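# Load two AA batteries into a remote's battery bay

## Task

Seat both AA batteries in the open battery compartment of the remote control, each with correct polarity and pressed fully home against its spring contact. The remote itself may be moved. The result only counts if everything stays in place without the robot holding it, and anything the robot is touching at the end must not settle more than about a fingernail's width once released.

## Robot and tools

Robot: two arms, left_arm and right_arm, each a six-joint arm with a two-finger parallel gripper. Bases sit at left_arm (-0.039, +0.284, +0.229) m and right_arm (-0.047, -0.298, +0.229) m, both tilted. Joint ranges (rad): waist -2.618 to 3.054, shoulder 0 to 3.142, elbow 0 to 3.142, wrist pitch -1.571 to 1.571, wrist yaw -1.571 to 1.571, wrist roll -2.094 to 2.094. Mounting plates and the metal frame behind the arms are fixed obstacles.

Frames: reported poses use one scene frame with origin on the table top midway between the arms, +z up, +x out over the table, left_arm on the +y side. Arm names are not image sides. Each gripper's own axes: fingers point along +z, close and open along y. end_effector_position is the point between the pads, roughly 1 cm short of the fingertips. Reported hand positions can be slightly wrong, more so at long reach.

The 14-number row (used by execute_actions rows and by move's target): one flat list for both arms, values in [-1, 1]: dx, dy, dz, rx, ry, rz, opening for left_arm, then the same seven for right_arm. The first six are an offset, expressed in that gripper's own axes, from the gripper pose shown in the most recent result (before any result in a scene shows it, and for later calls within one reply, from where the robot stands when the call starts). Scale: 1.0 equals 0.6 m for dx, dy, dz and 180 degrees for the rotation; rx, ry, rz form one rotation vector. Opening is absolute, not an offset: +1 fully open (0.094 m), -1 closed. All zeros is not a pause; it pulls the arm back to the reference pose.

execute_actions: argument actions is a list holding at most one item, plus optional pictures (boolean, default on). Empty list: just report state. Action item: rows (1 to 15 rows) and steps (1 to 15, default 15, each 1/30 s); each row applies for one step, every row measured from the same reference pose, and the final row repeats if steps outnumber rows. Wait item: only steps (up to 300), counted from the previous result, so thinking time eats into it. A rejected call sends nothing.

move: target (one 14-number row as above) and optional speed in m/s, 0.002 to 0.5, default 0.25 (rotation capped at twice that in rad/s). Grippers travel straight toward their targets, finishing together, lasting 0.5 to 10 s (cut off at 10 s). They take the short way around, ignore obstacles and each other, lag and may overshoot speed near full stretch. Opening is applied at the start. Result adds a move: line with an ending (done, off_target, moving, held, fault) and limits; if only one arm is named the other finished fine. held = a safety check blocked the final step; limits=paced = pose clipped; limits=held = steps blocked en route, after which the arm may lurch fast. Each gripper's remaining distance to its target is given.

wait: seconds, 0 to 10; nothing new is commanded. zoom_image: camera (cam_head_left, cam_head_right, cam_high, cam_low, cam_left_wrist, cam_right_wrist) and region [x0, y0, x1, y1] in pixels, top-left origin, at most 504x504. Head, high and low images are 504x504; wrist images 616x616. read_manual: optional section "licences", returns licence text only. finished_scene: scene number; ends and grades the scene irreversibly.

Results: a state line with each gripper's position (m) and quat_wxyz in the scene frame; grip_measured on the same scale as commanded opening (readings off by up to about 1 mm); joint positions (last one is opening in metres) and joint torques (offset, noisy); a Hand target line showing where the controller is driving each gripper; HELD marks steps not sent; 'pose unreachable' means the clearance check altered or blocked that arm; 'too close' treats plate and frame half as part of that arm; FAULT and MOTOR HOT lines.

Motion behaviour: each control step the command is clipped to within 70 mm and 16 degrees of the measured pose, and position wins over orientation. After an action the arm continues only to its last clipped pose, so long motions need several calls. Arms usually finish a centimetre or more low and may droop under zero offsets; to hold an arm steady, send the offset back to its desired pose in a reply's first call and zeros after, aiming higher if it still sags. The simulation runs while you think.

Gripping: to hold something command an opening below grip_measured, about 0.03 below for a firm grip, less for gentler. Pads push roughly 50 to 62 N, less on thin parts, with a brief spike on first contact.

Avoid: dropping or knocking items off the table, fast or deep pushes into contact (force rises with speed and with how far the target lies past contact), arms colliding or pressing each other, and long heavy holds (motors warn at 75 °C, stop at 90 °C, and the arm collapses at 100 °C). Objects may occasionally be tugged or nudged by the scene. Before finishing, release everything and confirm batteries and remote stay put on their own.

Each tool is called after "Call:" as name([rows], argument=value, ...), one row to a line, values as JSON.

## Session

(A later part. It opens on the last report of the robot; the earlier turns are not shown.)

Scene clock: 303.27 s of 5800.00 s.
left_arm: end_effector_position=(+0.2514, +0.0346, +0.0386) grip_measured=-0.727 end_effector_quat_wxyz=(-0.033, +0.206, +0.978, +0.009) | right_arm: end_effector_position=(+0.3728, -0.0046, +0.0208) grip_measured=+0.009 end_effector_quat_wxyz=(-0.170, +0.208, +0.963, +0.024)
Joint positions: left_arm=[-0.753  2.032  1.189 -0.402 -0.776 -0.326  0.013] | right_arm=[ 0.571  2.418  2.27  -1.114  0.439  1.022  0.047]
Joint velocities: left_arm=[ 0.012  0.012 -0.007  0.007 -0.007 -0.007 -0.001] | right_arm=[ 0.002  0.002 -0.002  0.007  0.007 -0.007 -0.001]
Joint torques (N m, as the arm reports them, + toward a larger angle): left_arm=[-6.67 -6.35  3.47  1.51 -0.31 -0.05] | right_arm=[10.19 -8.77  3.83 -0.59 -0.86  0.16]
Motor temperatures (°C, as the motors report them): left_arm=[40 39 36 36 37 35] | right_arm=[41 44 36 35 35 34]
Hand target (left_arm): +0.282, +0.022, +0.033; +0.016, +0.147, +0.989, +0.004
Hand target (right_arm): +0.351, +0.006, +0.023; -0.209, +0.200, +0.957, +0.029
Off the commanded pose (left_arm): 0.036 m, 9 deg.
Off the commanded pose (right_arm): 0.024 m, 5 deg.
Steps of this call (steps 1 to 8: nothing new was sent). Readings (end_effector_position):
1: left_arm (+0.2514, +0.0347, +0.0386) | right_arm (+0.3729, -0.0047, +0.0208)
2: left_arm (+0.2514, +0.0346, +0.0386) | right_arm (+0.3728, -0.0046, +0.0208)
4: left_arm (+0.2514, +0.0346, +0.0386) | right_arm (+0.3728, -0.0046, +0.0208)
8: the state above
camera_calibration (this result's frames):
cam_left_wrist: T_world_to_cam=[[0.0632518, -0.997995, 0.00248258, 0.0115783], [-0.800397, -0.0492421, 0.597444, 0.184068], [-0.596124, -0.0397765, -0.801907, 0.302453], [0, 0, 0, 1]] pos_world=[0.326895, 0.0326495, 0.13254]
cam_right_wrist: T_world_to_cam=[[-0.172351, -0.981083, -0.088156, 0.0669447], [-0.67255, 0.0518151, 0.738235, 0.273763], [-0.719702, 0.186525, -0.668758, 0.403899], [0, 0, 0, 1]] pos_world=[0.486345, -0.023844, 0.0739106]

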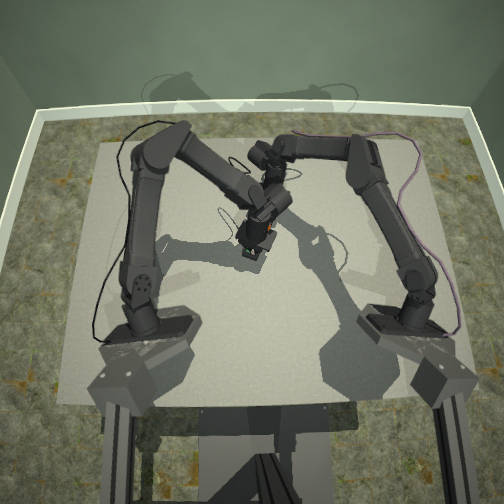

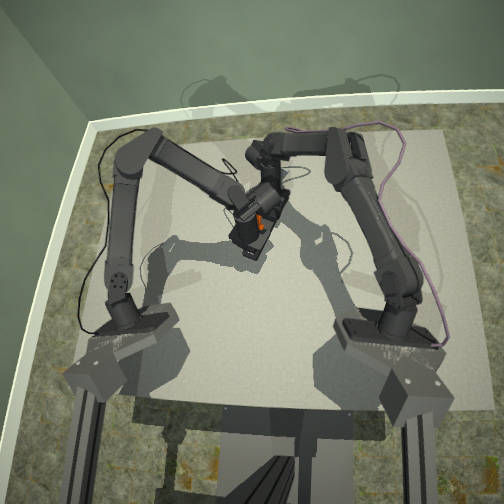

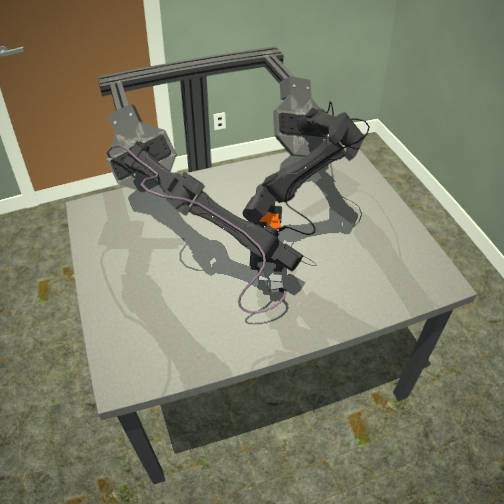

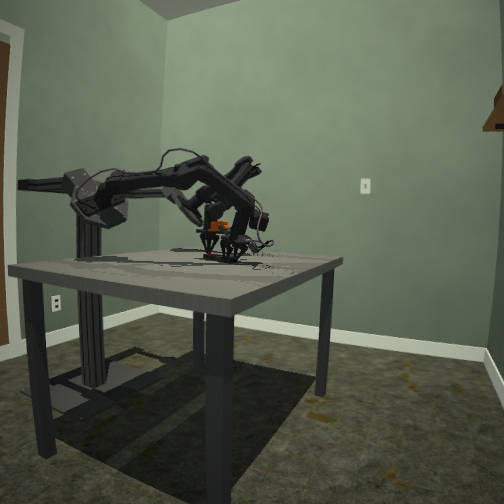

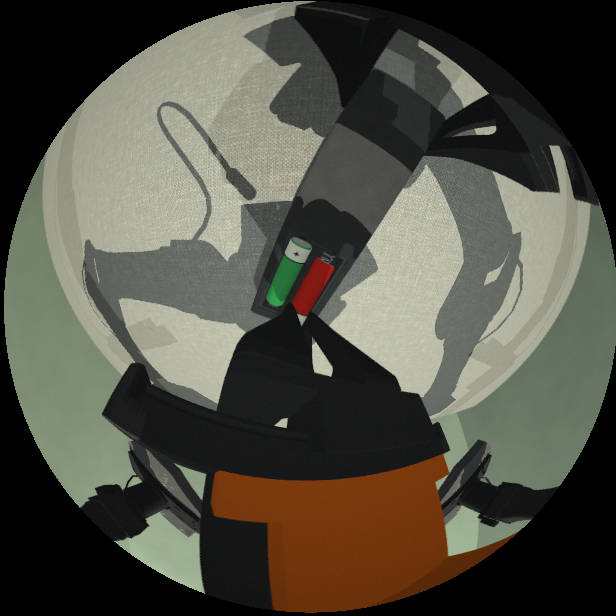

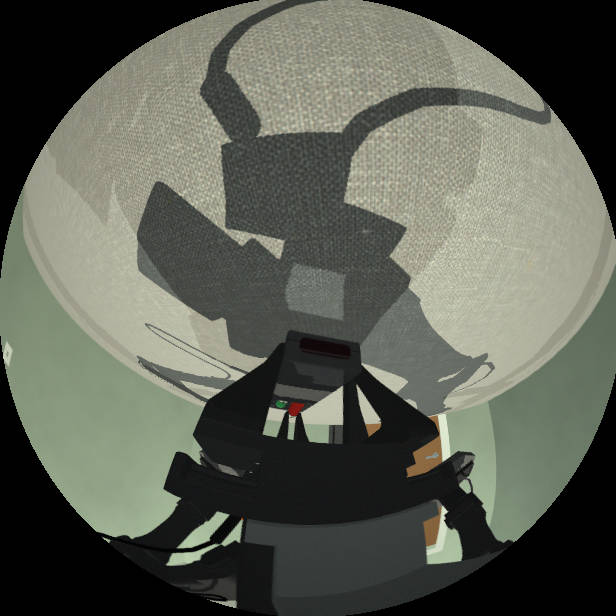

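Call:
execute_actions([
  {"rows":[[-0.061,0,0.008,0,-0.035,-0.04,-0.76,0.042,0,0.01,0,0.027,-0.005,-0.03],[-0.064,0,0.008,0,-0.037,-0.042,-0.76,0.045,0,0.011,0,0.028,-0.005,-0.03],[-0.067,0,0.008,0,-0.039,-0.044,-0.76,0.048,0,0.012,0,0.029,-0.005,-0.03],[-0.07,0,0.008,0,-0.041,-0.046,-0.76,0.051,0,0.013,0,0.03,-0.005,-0.03],[-0.073,0,0.009,0,-0.043,-0.048,-0.76,0.054,0,0.014,0,0.031,-0.005,-0.03],[-0.076,0,0.01,0,-0.045,-0.05,-0.76,0.057,0,0.015,0,0.032,-0.005,-0.03],[-0.079,0,0.011,0,-0.047,-0.052,-0.76,0.06,0,0.016,0,0.033,-0.005,-0.03],[-0.082,0,0.012,0,-0.049,-0.054,-0.76,0.063,0,0.017,0,0.034,-0.005,-0.03],[-0.085,0,0.014,0,-0.051,-0.056,-0.76,0.066,0,0.018,0,0.035,-0.005,-0.03],[-0.085,0,0.018,0,-0.051,-0.056,-0.76,0.066,0,0.018,0,0.035,-0.005,-0.03],[-0.085,0,0.022,0,-0.051,-0.056,-0.76,0.066,0,0.018,0,0.035,-0.005,-0.03],[-0.085,0,0.026,0,-0.051,-0.056,-0.76,0.066,0,0.018,0,0.035,-0.005,-0.03],[-0.085,0,0.03,0,-0.051,-0.056,-0.76,0.066,0,0.018,0,0.035,-0.005,-0.03]],"steps":15},
], pictures=false)

Call:
execute_actions([
  {"steps":8},
])

Call:
zoom_image(camera="cam_left_wrist", region=[230, 190, 390, 350])

Call:
zoom_image(camera="cam_head_right", region=[230, 230, 270, 270])

Scene clock: 311.43 s of 5800.00 s.
left_arm: end_effector_position=(+0.2554, +0.0336, +0.0345) grip_measured=-0.732 end_effector_quat_wxyz=(-0.027, +0.194, +0.981, +0.008) | right_arm: end_effector_position=(+0.3739, -0.0054, +0.0208) grip_measured=+0.009 end_effector_quat_wxyz=(-0.166, +0.217, +0.962, +0.026)
Joint positions: left_arm=[-0.743  2.038  1.189 -0.37  -0.776 -0.324  0.013] | right_arm=[ 0.569  2.402  2.242 -1.089  0.439  1.034  0.047]
Joint velocities: left_arm=[-0.007  0.002 -0.007 -0.051  0.022 -0.007  0.   ] | right_arm=[ 0.007 -0.007 -0.032  0.051  0.007 -0.066  0.001]
Joint torques (N m, as the arm reports them, + toward a larger angle): left_arm=[-5.08 -5.88  3.51  2.18 -0.38  0.07] | right_arm=[11.22 -9.26  0.98 -0.51 -1.08  0.19]
Motor temperatures (°C, as the motors report them): left_arm=[40 39 36 37 37 35] | right_arm=[41 44 36 35 35 34]
Hand target (left_arm): +0.296, +0.022, +0.024; +0.038, +0.118, +0.992, +0.003
Hand target (right_arm): +0.336, +0.010, +0.025; -0.222, +0.199, +0.954, +0.032
Off the commanded pose (left_arm): 0.049 m, 12 deg.
Off the commanded pose (right_arm): 0.042 m, 7 deg.
Steps of this call (steps 1 to 90: nothing new was sent; then 4.67 s passed at rest; steps 91 to 105: all 15 steps of this action). Readings (end_effector_position):
91: left_arm (+0.2514, +0.0346, +0.0386) | right_arm (+0.3728, -0.0046, +0.0208)
92: left_arm (+0.2515, +0.0346, +0.0386) | right_arm (+0.3728, -0.0046, +0.0208)
94: left_arm (+0.2520, +0.0342, +0.0385) | right_arm (+0.3728, -0.0046, +0.0208)
98: left_arm (+0.2545, +0.0338, +0.0372) | right_arm (+0.3730, -0.0047, +0.0208)
105: the state above

Scene clock: 311.70 s of 5800.00 s.
left_arm: end_effector_position=(+0.2554, +0.0336, +0.0345) grip_measured=-0.732 end_effector_quat_wxyz=(-0.027, +0.195, +0.980, +0.008) | right_arm: end_effector_position=(+0.3741, -0.0055, +0.0209) grip_measured=+0.009 end_effector_quat_wxyz=(-0.165, +0.218, +0.962, +0.026)
Joint positions: left_arm=[-0.743  2.038  1.189 -0.37  -0.776 -0.323  0.013] | right_arm=[ 0.569  2.401  2.24  -1.088  0.44   1.034  0.047]
Joint velocities: left_arm=[-0.012 -0.002 -0.002  0.022  0.007  0.051 -0.   ] | right_arm=[ 0.007  0.007 -0.012  0.037 -0.007 -0.066 -0.   ]
Joint torques (N m, as the arm reports them, + toward a larger angle): left_arm=[-5.23 -5.85  3.39  2.18 -0.38  0.08] | right_arm=[11.24 -9.3   0.89 -0.51 -1.1   0.2 ]
Motor temperatures (°C, as the motors report them): left_arm=[40 39 36 37 37 35] | right_arm=[41 44 36 35 35 34]
Hand target (left_arm): +0.296, +0.022, +0.024; +0.038, +0.119, +0.992, +0.003
Hand target (right_arm): +0.336, +0.010, +0.025; -0.222, +0.199, +0.954, +0.032
Off the commanded pose (left_arm): 0.049 m, 12 deg.
Off the commanded pose (right_arm): 0.042 m, 7 deg.
Steps of this call (steps 1 to 8: nothing new was sent). Readings (end_effector_position):
1: left_arm (+0.2554, +0.0336, +0.0345) | right_arm (+0.3739, -0.0055, +0.0208)
2: left_arm (+0.2554, +0.0336, +0.0345) | right_arm (+0.3738, -0.0055, +0.0207)
4: left_arm (+0.2554, +0.0336, +0.0345) | right_arm (+0.3739, -0.0054, +0.0207)
8: the state above
camera_calibration (this result's frames):
cam_left_wrist: T_world_to_cam=[[0.0855193, -0.996306, 0.00778282, 0.0043699], [-0.806218, -0.0646089, 0.58808, 0.191987], [-0.585405, -0.0565669, -0.808765, 0.299554], [0, 0, 0, 1]] pos_world=[0.32977, 0.0337027, 0.129331]
cam_right_wrist: T_world_to_cam=[[-0.191863, -0.97741, -0.0886442, 0.073649], [-0.677062, 0.0664348, 0.732921, 0.276451], [-0.710476, 0.200638, -0.674514, 0.401728], [0, 0, 0, 1]] pos_world=[0.486723, -0.0269827, 0.0748827]

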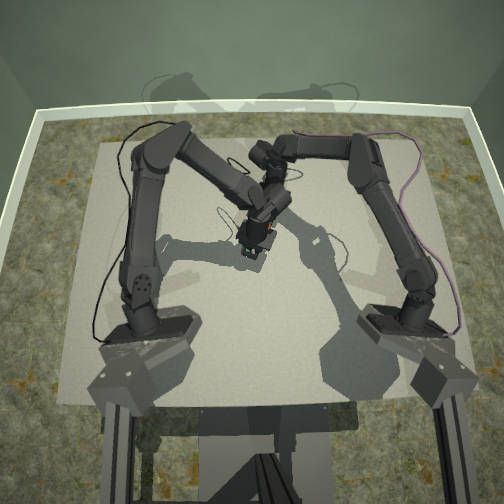

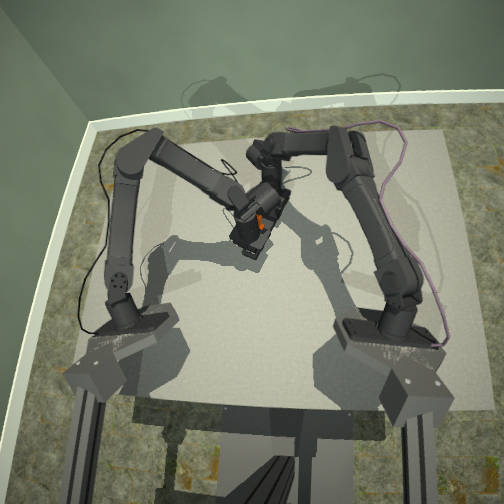

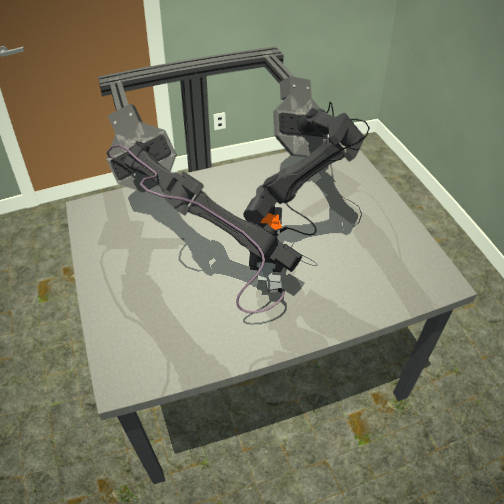

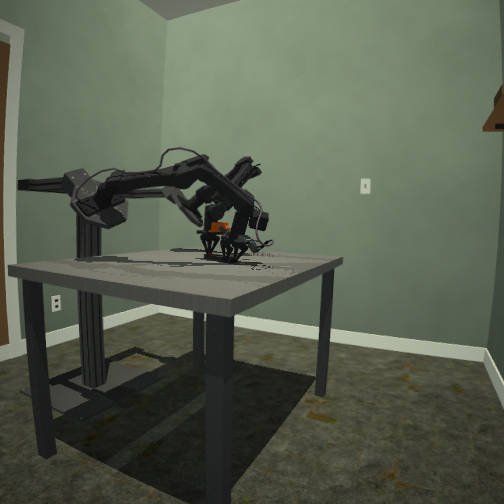

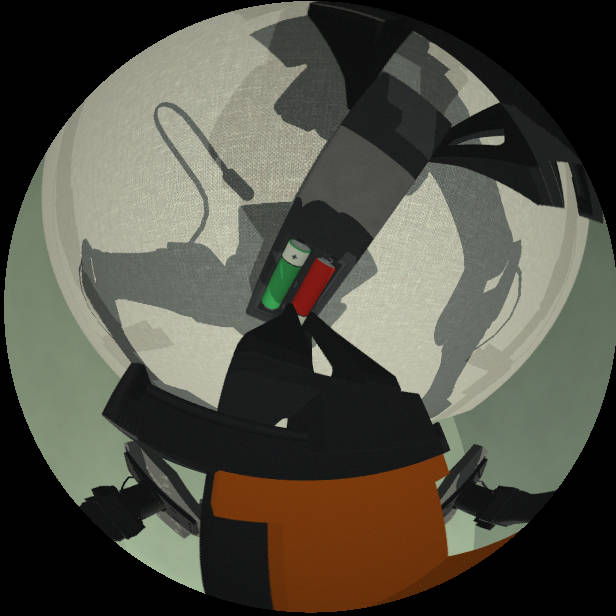

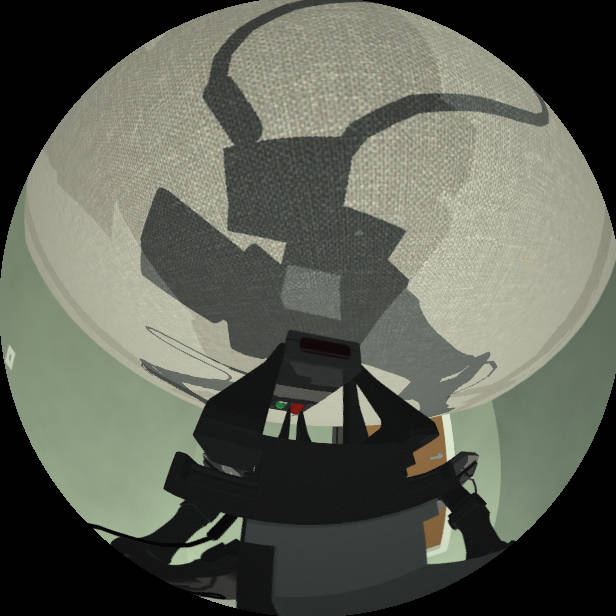

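Region (230, 190, 390, 350) of cam_left_wrist's 616x616 image, scaled by 3.150, with more detail than that image has.

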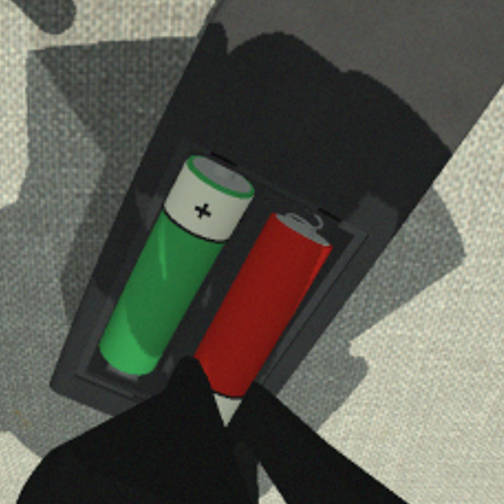

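Region (230, 230, 270, 270) of cam_head_right's 504x504 image, scaled by 12.600, with more detail than that image has.

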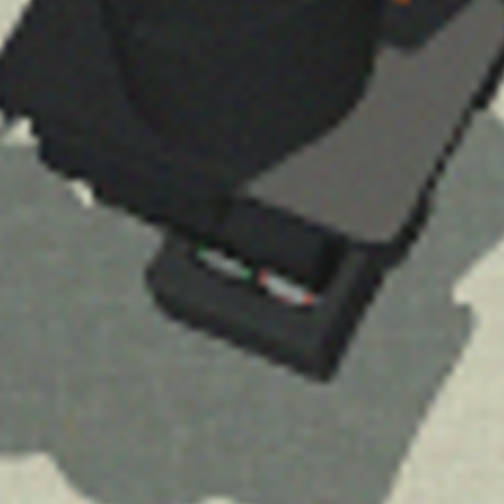

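Call:
execute_actions([
  {"rows":[[-0.078,0,0.025,0,-0.047,-0.049,-0.76,0.068,0,0.018,0,0.037,-0.012,-0.03],[-0.078,0.001,0.028,0,-0.047,-0.048,-0.76,0.068,0,0.018,0,0.037,-0.014,-0.03],[-0.078,0.002,0.031,0,-0.047,-0.047,-0.76,0.068,0,0.018,0,0.037,-0.016,-0.03],[-0.078,0.003,0.034,0,-0.047,-0.046,-0.76,0.068,0,0.018,0,0.037,-0.018,-0.03],[-0.078,0.004,0.037,0,-0.047,-0.045,-0.76,0.068,0,0.018,0,0.037,-0.02,-0.03],[-0.078,0.005,0.04,0,-0.047,-0.044,-0.76,0.068,0,0.018,0,0.037,-0.02,-0.03],[-0.078,0.005,0.043,0,-0.047,-0.043,-0.76,0.068,0,0.018,0,0.037,-0.02,-0.03],[-0.078,0.005,0.046,0,-0.047,-0.043,-0.76,0.068,0,0.018,0,0.037,-0.02,-0.03],[-0.078,0.005,0.049,0,-0.047,-0.043,-0.76,0.068,0,0.018,0,0.037,-0.02,-0.03]],"steps":15},
])

Call:
zoom_image(camera="cam_left_wrist", region=[230, 190, 390, 350])

Call:
zoom_image(camera="cam_right_wrist", region=[255, 370, 335, 440])

Scene clock: 318.13 s of 5800.00 s.
left_arm: end_effector_position=(+0.2535, +0.0343, +0.0347) grip_measured=-0.732 end_effector_quat_wxyz=(-0.031, +0.203, +0.979, +0.008) | right_arm: end_effector_position=(+0.3751, -0.0072, +0.0205) grip_measured=+0.009 end_effector_quat_wxyz=(-0.163, +0.220, +0.961, +0.026)
Joint positions: left_arm=[-0.743  2.038  1.189 -0.38  -0.773 -0.313  0.013] | right_arm=[ 0.567  2.393  2.226 -1.077  0.443  1.034  0.047]
Joint velocities: left_arm=[-0.002 -0.017  0.007 -0.037 -0.022 -0.037  0.   ] | right_arm=[-0.002  0.007  0.002  0.007  0.022  0.007 -0.001]
Joint torques (N m, as the arm reports them, + toward a larger angle): left_arm=[-8.1  -7.61  1.54  0.29 -0.05  0.  ] | right_arm=[  9.3  -10.43   3.62  -0.17  -0.17  -0.01]
Motor temperatures (°C, as the motors report them): left_arm=[39 39 36 39 37 35] | right_arm=[41 44 36 35 35 34]
Hand target (left_arm): +0.256, +0.034, +0.034; -0.027, +0.198, +0.980, +0.007
Hand target (right_arm): +0.374, -0.006, +0.021; -0.164, +0.219, +0.961, +0.026
Off the commanded pose (left_arm): 0.057 m, 12 deg.
Off the commanded pose (right_arm): 0.044 m, 8 deg.
Steps of this call (steps 1 to 90: nothing new was sent; then 2.93 s passed at rest; steps 91 to 105: all 15 steps of this action). Readings (end_effector_position):
91: left_arm (+0.2554, +0.0336, +0.0345) | right_arm (+0.3739, -0.0055, +0.0208)
92: left_arm (+0.2556, +0.0338, +0.0343) | right_arm (+0.3740, -0.0058, +0.0208)
94: left_arm (+0.2558, +0.0337, +0.0341) | right_arm (+0.3741, -0.0063, +0.0207)
95: left_arm (+0.2540, +0.0342, +0.0346) | right_arm (+0.3751, -0.0071, +0.0206) HELD
96: left_arm (+0.2536, +0.0343, +0.0347) | right_arm (+0.3751, -0.0071, +0.0206) HELD
97: left_arm (+0.2535, +0.0343, +0.0347) | right_arm (+0.3751, -0.0072, +0.0205) HELD
98: left_arm (+0.2535, +0.0343, +0.0347) | right_arm (+0.3751, -0.0072, +0.0205) HELD
99: left_arm (+0.2535, +0.0343, +0.0347) | right_arm (+0.3751, -0.0072, +0.0205) HELD
100: left_arm (+0.2535, +0.0343, +0.0347) | right_arm (+0.3751, -0.0072, +0.0205) HELD
101: left_arm (+0.2535, +0.0343, +0.0347) | right_arm (+0.3751, -0.0072, +0.0205) HELD
102: left_arm (+0.2535, +0.0343, +0.0347) | right_arm (+0.3751, -0.0072, +0.0205) HELD
103: left_arm (+0.2535, +0.0343, +0.0347) | right_arm (+0.3751, -0.0072, +0.0205) HELD
104: left_arm (+0.2535, +0.0343, +0.0347) | right_arm (+0.3751, -0.0072, +0.0205) HELD
105: the state above HELD
pose unreachable (left arm): on one or more control steps of this call this arm could not follow its commanded pose, so it was not sent that pose on those steps. On the call's last step it was still not sent that pose. It may still have moved: this result reports where it is.
cause: the commanded pose would bring a part of the arm too close to another arm (this arm's wrist (the part past joint 4) and the other arm's wrist (the part past joint 5)).
pose unreachable (right arm): on one or more control steps of this call this arm could not follow its commanded pose, so it was not sent that pose on those steps. On the call's last step it was still not sent that pose. It may still have moved: this result reports where it is.
cause: the commanded pose would bring a part of the arm too close to another arm (this arm's wrist (the part past joint 5) and the other arm's wrist (the part past joint 4)).
camera_calibration (this result's frames):
cam_left_wrist: T_world_to_cam=[[0.0686477, -0.997621, 0.00626555, 0.00960832], [-0.802503, -0.0514881, 0.594422, 0.188745], [-0.592685, -0.0458338, -0.804129, 0.299967], [0, 0, 0, 1]] pos_world=[0.328595, 0.0330522, 0.128958]
cam_right_wrist: T_world_to_cam=[[-0.196486, -0.976593, -0.0875225, 0.073887], [-0.680567, 0.0715775, 0.729181, 0.278955], [-0.705849, 0.202839, -0.6787, 0.401009], [0, 0, 0, 1]] pos_world=[0.487417, -0.0291496, 0.0752227]

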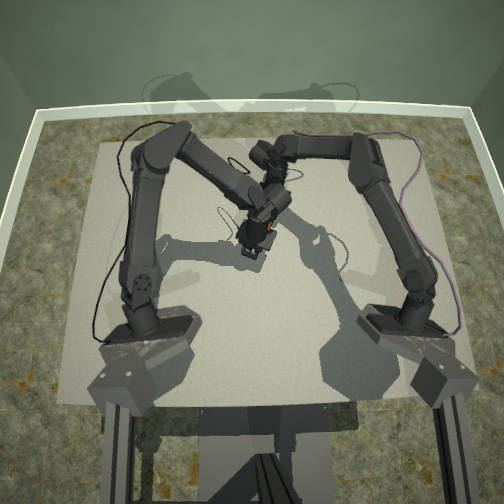

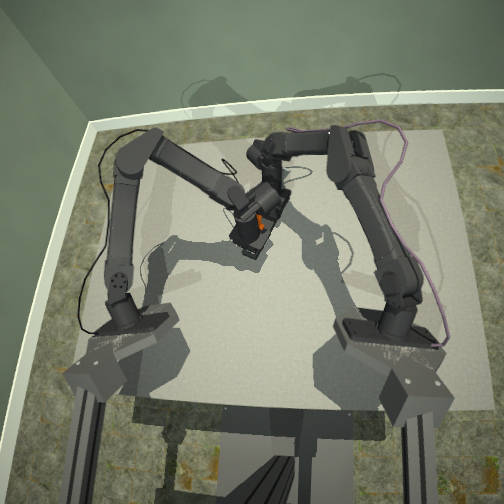

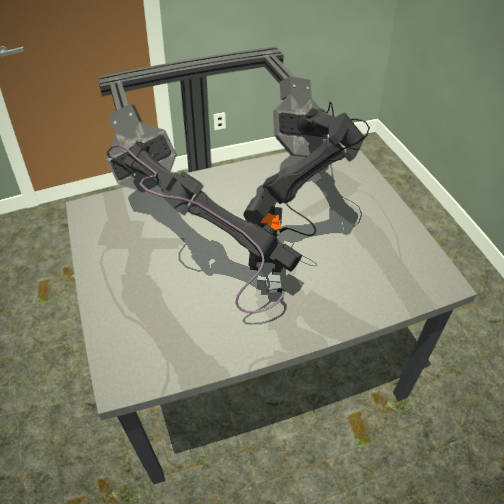

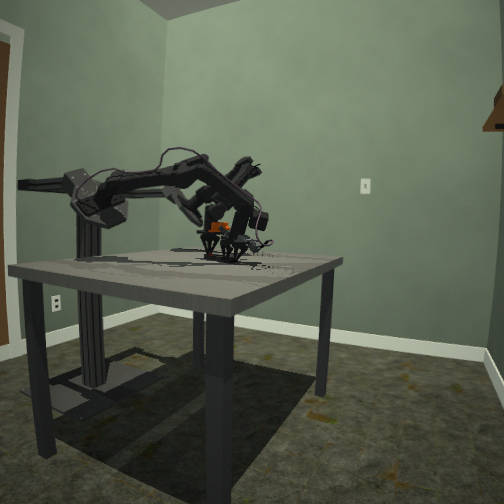

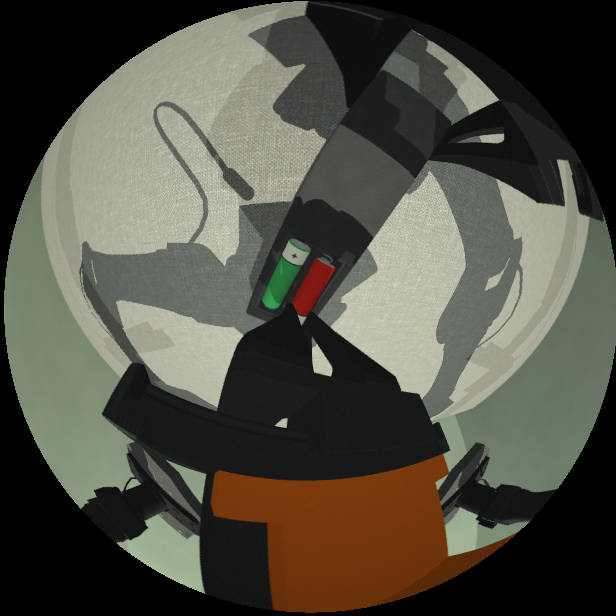

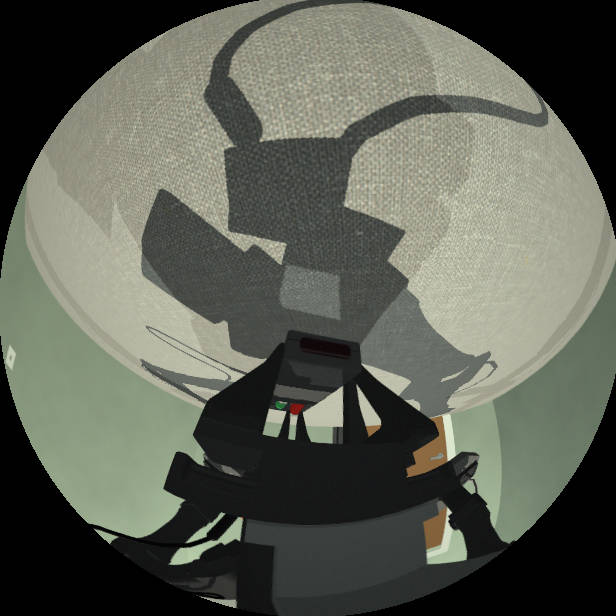

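Region (230, 190, 390, 350) of cam_left_wrist's 616x616 image, scaled by 3.150, with more detail than that image has.

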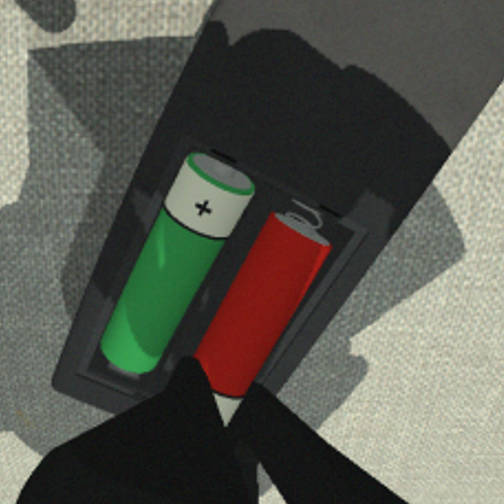

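Region (255, 370, 335, 440) of cam_right_wrist's 616x616 image, scaled by 6.300, with more detail than that image has; it fills the top 441 rows of this view, and the rest is white.

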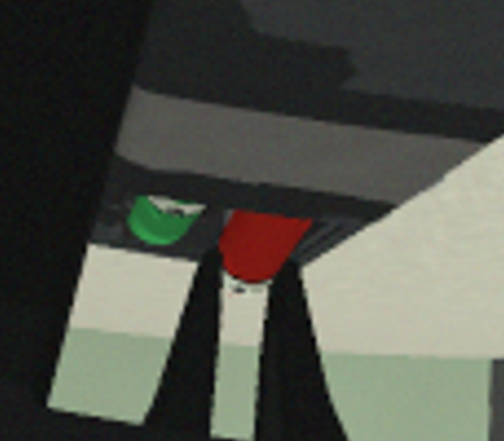

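Call:
execute_actions([
  {"rows":[[0,0,0,0,0,0,-0.74,0,0,0,0,0,0,-0.03],[0,0,0,0,0,0,-0.72,0,0,0,0,0,0,-0.03],[0,0,0,0,0,0,-0.70,0,0,0,0,0,0,-0.03],[0,0,0,0,0,0,-0.68,0,0,0,0,0,0,-0.03],[0,0,-0.003,0,0,0,-0.65,0,0,0,0,0,0,-0.03],[0,0,-0.006,0,0,0,-0.63,0,0,0,0,0,0,-0.03],[0,0,-0.009,0,0,0,-0.62,0,0,0,0,0,0,-0.03],[0,0,-0.012,0,0,0,-0.62,0,0,0,0,0,0,-0.03],[0,0,-0.015,0,0,0,-0.62,0,0,0,0,0,0,-0.03],[0,0,-0.018,0,0,0,-0.62,0,0,0,0,0,0,-0.03],[0,0,-0.021,0,0,0,-0.62,0,0,0,0,0,0,-0.03]],"steps":15},
], pictures=false)

Call:
execute_actions([
  {"steps":8},
])

Call:
zoom_image(camera="cam_left_wrist", region=[230, 190, 390, 350])

Call:
zoom_image(camera="cam_right_wrist", region=[255, 370, 335, 440])

Scene clock: 326.03 s of 5800.00 s.
left_arm: end_effector_position=(+0.2514, +0.0369, +0.0381) grip_measured=-0.623 end_effector_quat_wxyz=(-0.036, +0.203, +0.978, +0.010) | right_arm: end_effector_position=(+0.3749, -0.0073, +0.0206) grip_measured=+0.009 end_effector_quat_wxyz=(-0.163, +0.220, +0.961, +0.025)
Joint positions: left_arm=[-0.748  2.029  1.189 -0.41  -0.773 -0.331  0.018] | right_arm=[ 0.567  2.393  2.226 -1.078  0.442  1.034  0.047]
Joint velocities: left_arm=[-0.017 -0.037 -0.007 -0.051 -0.051 -0.022  0.001] | right_arm=[ 0.022 -0.022 -0.012 -0.066 -0.007 -0.007  0.002]
Joint torques (N m, as the arm reports them, + toward a larger angle): left_arm=[-9.75 -8.57  1.95  0.02 -0.09 -0.03] | right_arm=[  9.2  -10.56   3.62  -0.14  -0.17  -0.01]
Motor temperatures (°C, as the motors report them): left_arm=[39 39 36 38 37 35] | right_arm=[41 44 36 35 35 34]
Hand target (left_arm): +0.254, +0.034, +0.047; -0.031, +0.203, +0.979, +0.007
Hand target (right_arm): +0.375, -0.007, +0.021; -0.163, +0.220, +0.961, +0.026
Off the commanded pose (left_arm): 0.010 m, 1 deg.
Off the commanded pose (right_arm): 0.000 m, 0 deg.
Steps of this call (steps 1 to 90: nothing new was sent; then 4.40 s passed at rest; steps 91 to 105: all 15 steps of this action). Readings (end_effector_position):
91: left_arm (+0.2534, +0.0344, +0.0347) | right_arm (+0.3751, -0.0072, +0.0205)
92: left_arm (+0.2534, +0.0344, +0.0347) | right_arm (+0.3751, -0.0072, +0.0205)
94: left_arm (+0.2533, +0.0344, +0.0347) | right_arm (+0.3751, -0.0072, +0.0205)
98: left_arm (+0.2533, +0.0352, +0.0353) | right_arm (+0.3749, -0.0073, +0.0206)
105: the state above

Scene clock: 326.30 s of 5800.00 s.
left_arm: end_effector_position=(+0.2508, +0.0378, +0.0387) grip_measured=-0.623 end_effector_quat_wxyz=(-0.038, +0.202, +0.978, +0.011) | right_arm: end_effector_position=(+0.3749, -0.0073, +0.0206) grip_measured=+0.009 end_effector_quat_wxyz=(-0.163, +0.220, +0.961, +0.025)
Joint positions: left_arm=[-0.748  2.028  1.189 -0.417 -0.773 -0.336  0.018] | right_arm=[ 0.567  2.393  2.226 -1.078  0.442  1.034  0.047]
Joint velocities: left_arm=[-0.012 -0.002  0.012 -0.037  0.066 -0.051  0.   ] | right_arm=[-0.017 -0.002 -0.007  0.037 -0.007  0.007 -0.   ]
Joint torques (N m, as the arm reports them, + toward a larger angle): left_arm=[-9.95 -8.65  1.97 -0.01 -0.08 -0.08] | right_arm=[  9.21 -10.56   3.56  -0.14  -0.16   0.  ]
Motor temperatures (°C, as the motors report them): left_arm=[40 39 36 38 37 35] | right_arm=[41 44 36 35 35 34]
Hand target (left_arm): +0.254, +0.034, +0.047; -0.031, +0.203, +0.979, +0.007
Hand target (right_arm): +0.375, -0.007, +0.021; -0.163, +0.220, +0.961, +0.026
Off the commanded pose (left_arm): 0.010 m, 1 deg.
Off the commanded pose (right_arm): 0.000 m, 0 deg.
Steps of this call (steps 1 to 8: nothing new was sent). Readings (end_effector_position):
1: left_arm (+0.2514, +0.0371, +0.0384) | right_arm (+0.3749, -0.0073, +0.0206)
2: left_arm (+0.2514, +0.0373, +0.0386) | right_arm (+0.3749, -0.0073, +0.0206)
4: left_arm (+0.2511, +0.0376, +0.0387) | right_arm (+0.3749, -0.0073, +0.0206)
8: the state above
camera_calibration (this result's frames):
cam_left_wrist: T_world_to_cam=[[0.0694675, -0.997575, -0.00425776, 0.0134752], [-0.794658, -0.0579163, 0.604288, 0.182311], [-0.603069, -0.0385949, -0.796755, 0.303781], [0, 0, 0, 1]] pos_world=[0.32714, 0.0357258, 0.131928]
cam_right_wrist: T_world_to_cam=[[-0.19592, -0.97673, -0.0872555, 0.073534], [-0.679884, 0.071175, 0.729857, 0.278471], [-0.706663, 0.202317, -0.678008, 0.401186], [0, 0, 0, 1]] pos_world=[0.487238, -0.0291641, 0.0751793]

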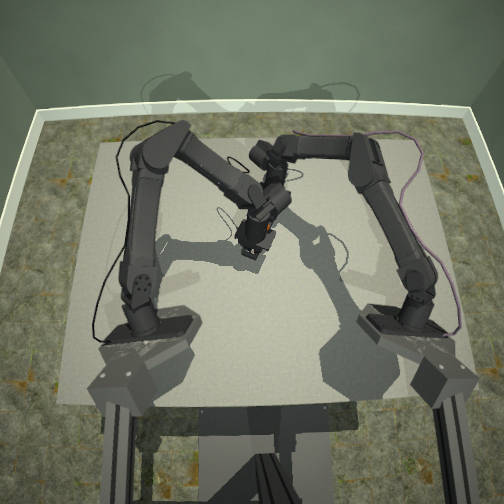

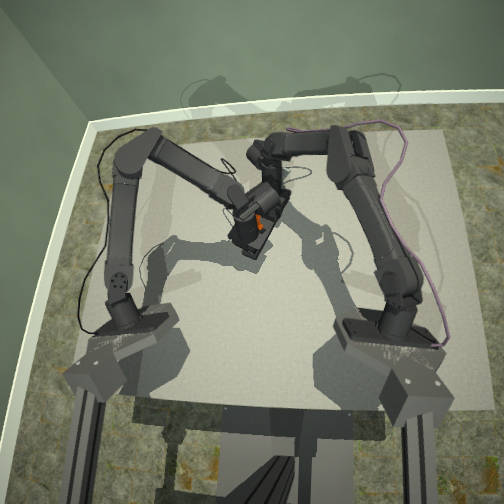

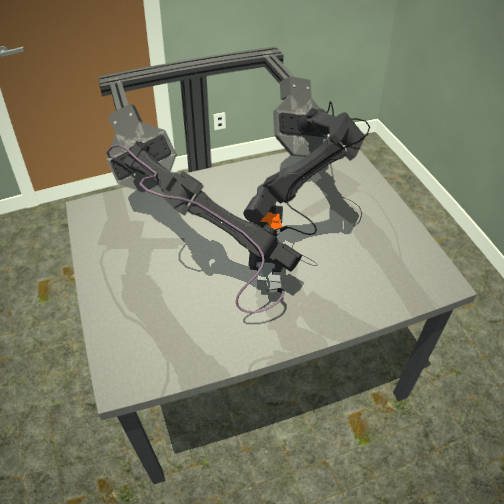

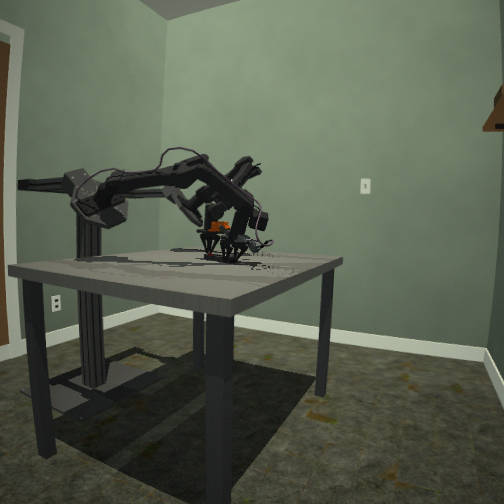

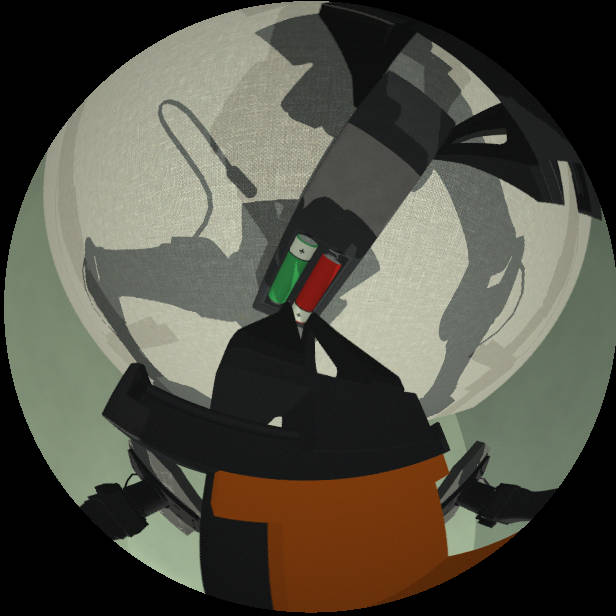

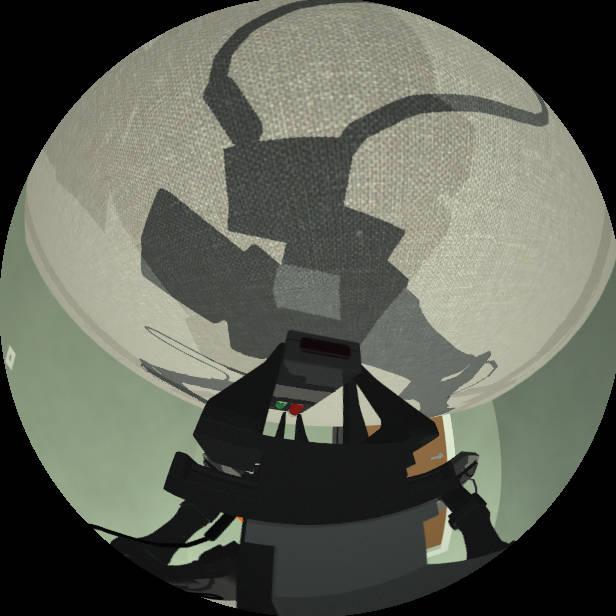

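Region (230, 190, 390, 350) of cam_left_wrist's 616x616 image, scaled by 3.150, with more detail than that image has.

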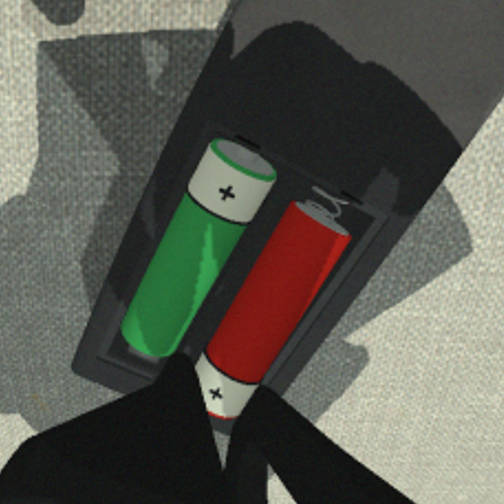

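Region (255, 370, 335, 440) of cam_right_wrist's 616x616 image, scaled by 6.300, with more detail than that image has; it fills the top 441 rows of this view, and the rest is white.

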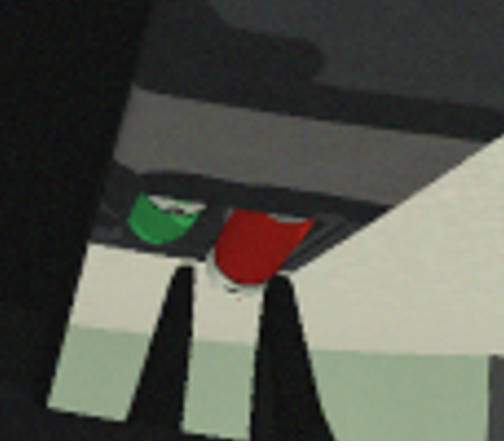

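Call:
execute_actions([
  {"rows":[[-0.008,-0.005,-0.016,0.002,-0.005,0,-0.62,0,0,0,0,0,0,-0.03],[-0.01,-0.006,-0.018,0.003,-0.007,0,-0.62,0,0,0,0,0,0,-0.03],[-0.012,-0.007,-0.019,0.004,-0.009,0,-0.62,0,0,0,0,0,0,-0.03],[-0.014,-0.008,-0.02,0.005,-0.011,0,-0.62,0,0,0,0,0,0,-0.03],[-0.016,-0.009,-0.021,0.006,-0.013,0,-0.62,0,0,0,0,0,0,-0.03],[-0.018,-0.01,-0.021,0.007,-0.015,0,-0.62,0,0,0,0,0,0,-0.03],[-0.02,-0.01,-0.021,0.007,-0.017,0,-0.62,0,0,0,0,0,0,-0.03]],"steps":15},
], pictures=false)

Call:
execute_actions([
  {"steps":8},
])

Call:
zoom_image(camera="cam_left_wrist", region=[230, 190, 390, 350])

Call:
zoom_image(camera="cam_right_wrist", region=[255, 370, 335, 440])

Scene clock: 332.03 s of 5800.00 s.
left_arm: end_effector_position=(+0.2576, +0.0328, +0.0433) grip_measured=-0.623 end_effector_quat_wxyz=(-0.026, +0.199, +0.980, +0.003) | right_arm: end_effector_position=(+0.3749, -0.0073, +0.0206) grip_measured=+0.009 end_effector_quat_wxyz=(-0.163, +0.220, +0.961, +0.025)
Joint positions: left_arm=[-0.756  2.014  1.189 -0.395 -0.773 -0.323  0.018] | right_arm=[ 0.567  2.393  2.226 -1.078  0.442  1.034  0.047]
Joint velocities: left_arm=[-0.002 -0.012  0.007  0.037 -0.007  0.051 -0.001] | right_arm=[-0.012 -0.007 -0.017  0.022  0.022 -0.007 -0.   ]
Joint torques (N m, as the arm reports them, + toward a larger angle): left_arm=[-9.92 -8.52  1.38  0.28 -0.06  0.07] | right_arm=[  9.21 -10.56   3.61  -0.15  -0.16   0.  ]
Motor temperatures (°C, as the motors report them): left_arm=[40 40 36 37 37 35] | right_arm=[41 44 36 35 35 34]
Hand target (left_arm): +0.260, +0.027, +0.050; -0.014, +0.202, +0.979, -0.005
Hand target (right_arm): +0.375, -0.007, +0.021; -0.163, +0.220, +0.961, +0.025
Off the commanded pose (left_arm): 0.009 m, 2 deg.
Off the commanded pose (right_arm): 0.000 m, 0 deg.
Steps of this call (steps 1 to 90: nothing new was sent; then 2.23 s passed at rest; steps 91 to 105: all 15 steps of this action). Readings (end_effector_position):
91: left_arm (+0.2508, +0.0379, +0.0387) | right_arm (+0.3749, -0.0073, +0.0206)
92: left_arm (+0.2507, +0.0377, +0.0388) | right_arm (+0.3749, -0.0073, +0.0206)
94: left_arm (+0.2505, +0.0371, +0.0393) | right_arm (+0.3749, -0.0073, +0.0206)
98: left_arm (+0.2534, +0.0348, +0.0419) | right_arm (+0.3749, -0.0073, +0.0206)
105: the state above

Scene clock: 332.30 s of 5800.00 s.
left_arm: end_effector_position=(+0.2579, +0.0325, +0.0433) grip_measured=-0.623 end_effector_quat_wxyz=(-0.025, +0.199, +0.980, +0.002) | right_arm: end_effector_position=(+0.3749, -0.0073, +0.0206) grip_measured=+0.009 end_effector_quat_wxyz=(-0.163, +0.220, +0.961, +0.025)
Joint positions: left_arm=[-0.756  2.014  1.189 -0.393 -0.773 -0.321  0.018] | right_arm=[ 0.567  2.393  2.226 -1.078  0.442  1.034  0.047]
Joint velocities: left_arm=[-0.007 -0.007 -0.007  0.037  0.022  0.051 -0.001] | right_arm=[ 0.007 -0.007 -0.017 -0.007  0.066 -0.051 -0.001]
Joint torques (N m, as the arm reports them, + toward a larger angle): left_arm=[-9.92 -8.55  1.37  0.3  -0.07  0.13] | right_arm=[  9.18 -10.57   3.58  -0.15  -0.17  -0.01]
Motor temperatures (°C, as the motors report them): left_arm=[40 40 36 37 37 35] | right_arm=[41 44 36 35 35 34]
Hand target (left_arm): +0.260, +0.027, +0.050; -0.014, +0.202, +0.979, -0.005
Hand target (right_arm): +0.375, -0.007, +0.021; -0.163, +0.220, +0.961, +0.025
Off the commanded pose (left_arm): 0.009 m, 2 deg.
Off the commanded pose (right_arm): 0.000 m, 0 deg.
Steps of this call (steps 1 to 8: nothing new was sent). Readings (end_effector_position):
1: left_arm (+0.2577, +0.0327, +0.0433) | right_arm (+0.3749, -0.0073, +0.0206)
2: left_arm (+0.2577, +0.0327, +0.0433) | right_arm (+0.3749, -0.0073, +0.0206)
4: left_arm (+0.2578, +0.0326, +0.0433) | right_arm (+0.3749, -0.0073, +0.0206)
8: the state above
camera_calibration (this result's frames):
cam_left_wrist: T_world_to_cam=[[0.0761361, -0.996896, 0.0200537, 0.00491935], [-0.807466, -0.0498445, 0.587804, 0.188576], [-0.58498, -0.0609458, -0.808755, 0.308115], [0, 0, 0, 1]] pos_world=[0.332136, 0.0330819, 0.138245]
cam_right_wrist: T_world_to_cam=[[-0.19592, -0.97673, -0.0872555, 0.073534], [-0.679884, 0.071175, 0.729857, 0.278471], [-0.706663, 0.202317, -0.678008, 0.401186], [0, 0, 0, 1]] pos_world=[0.487238, -0.0291641, 0.0751793]

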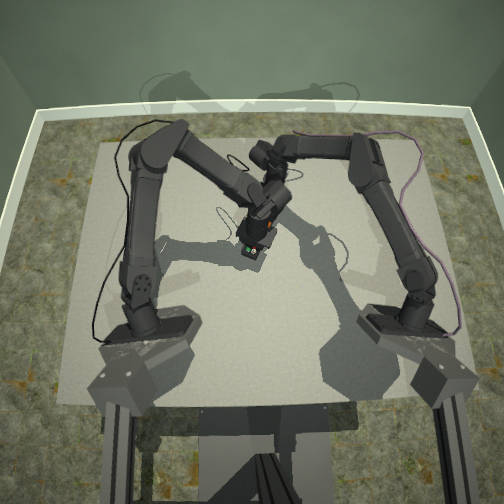

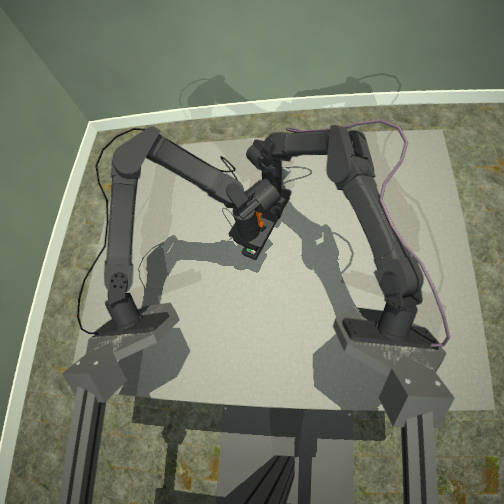

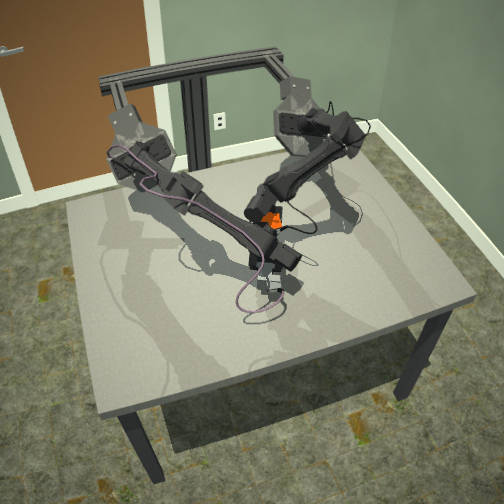

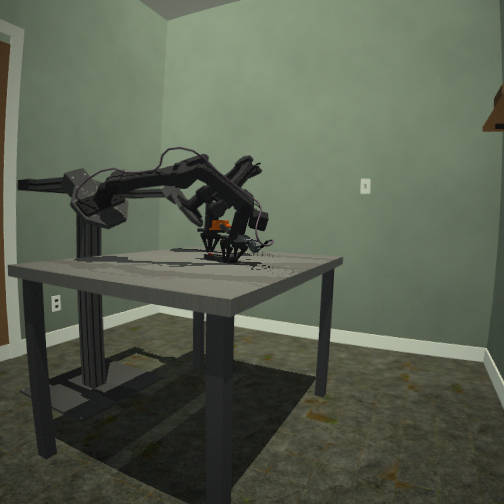

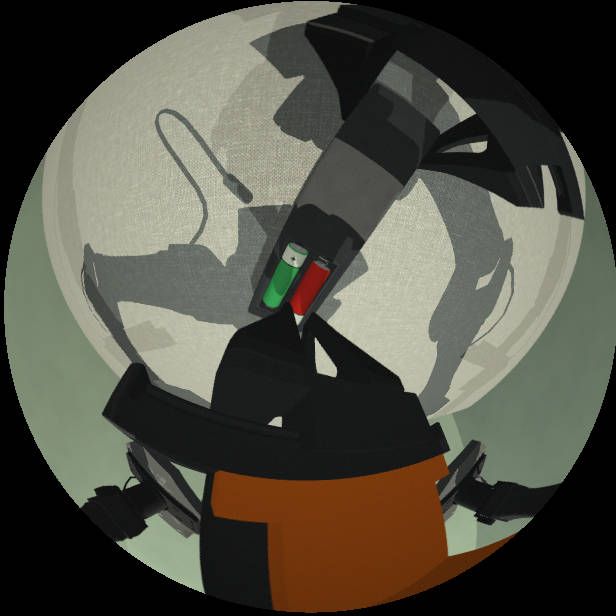

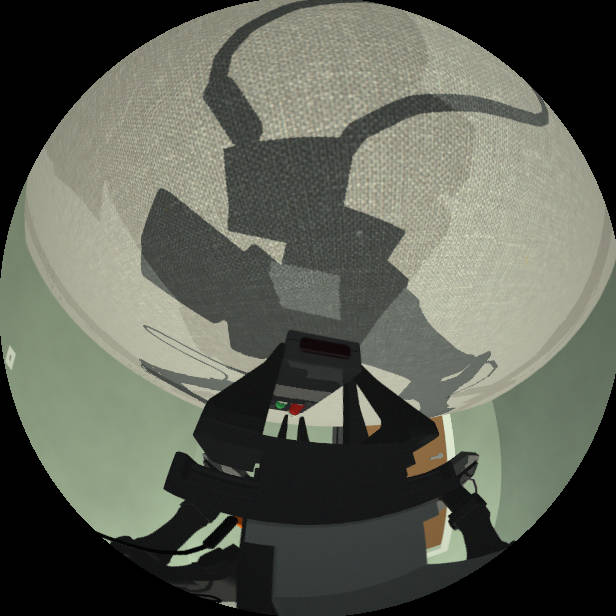

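Region (230, 190, 390, 350) of cam_left_wrist's 616x616 image, scaled by 3.150, with more detail than that image has.

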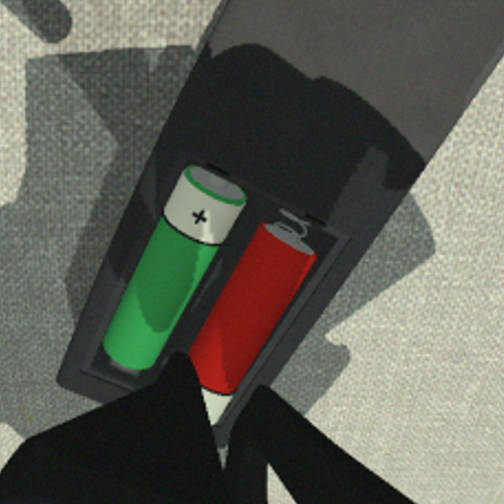

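Region (255, 370, 335, 440) of cam_right_wrist's 616x616 image, scaled by 6.300, with more detail than that image has; it fills the top 441 rows of this view, and the rest is white.

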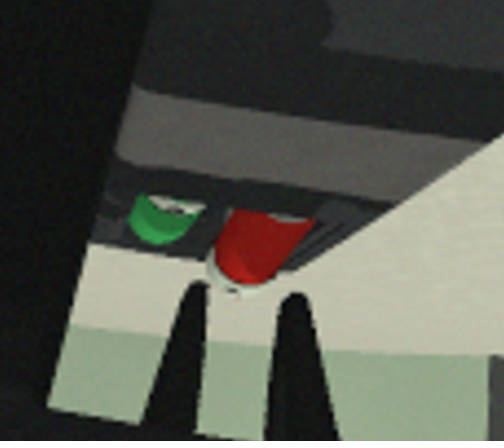

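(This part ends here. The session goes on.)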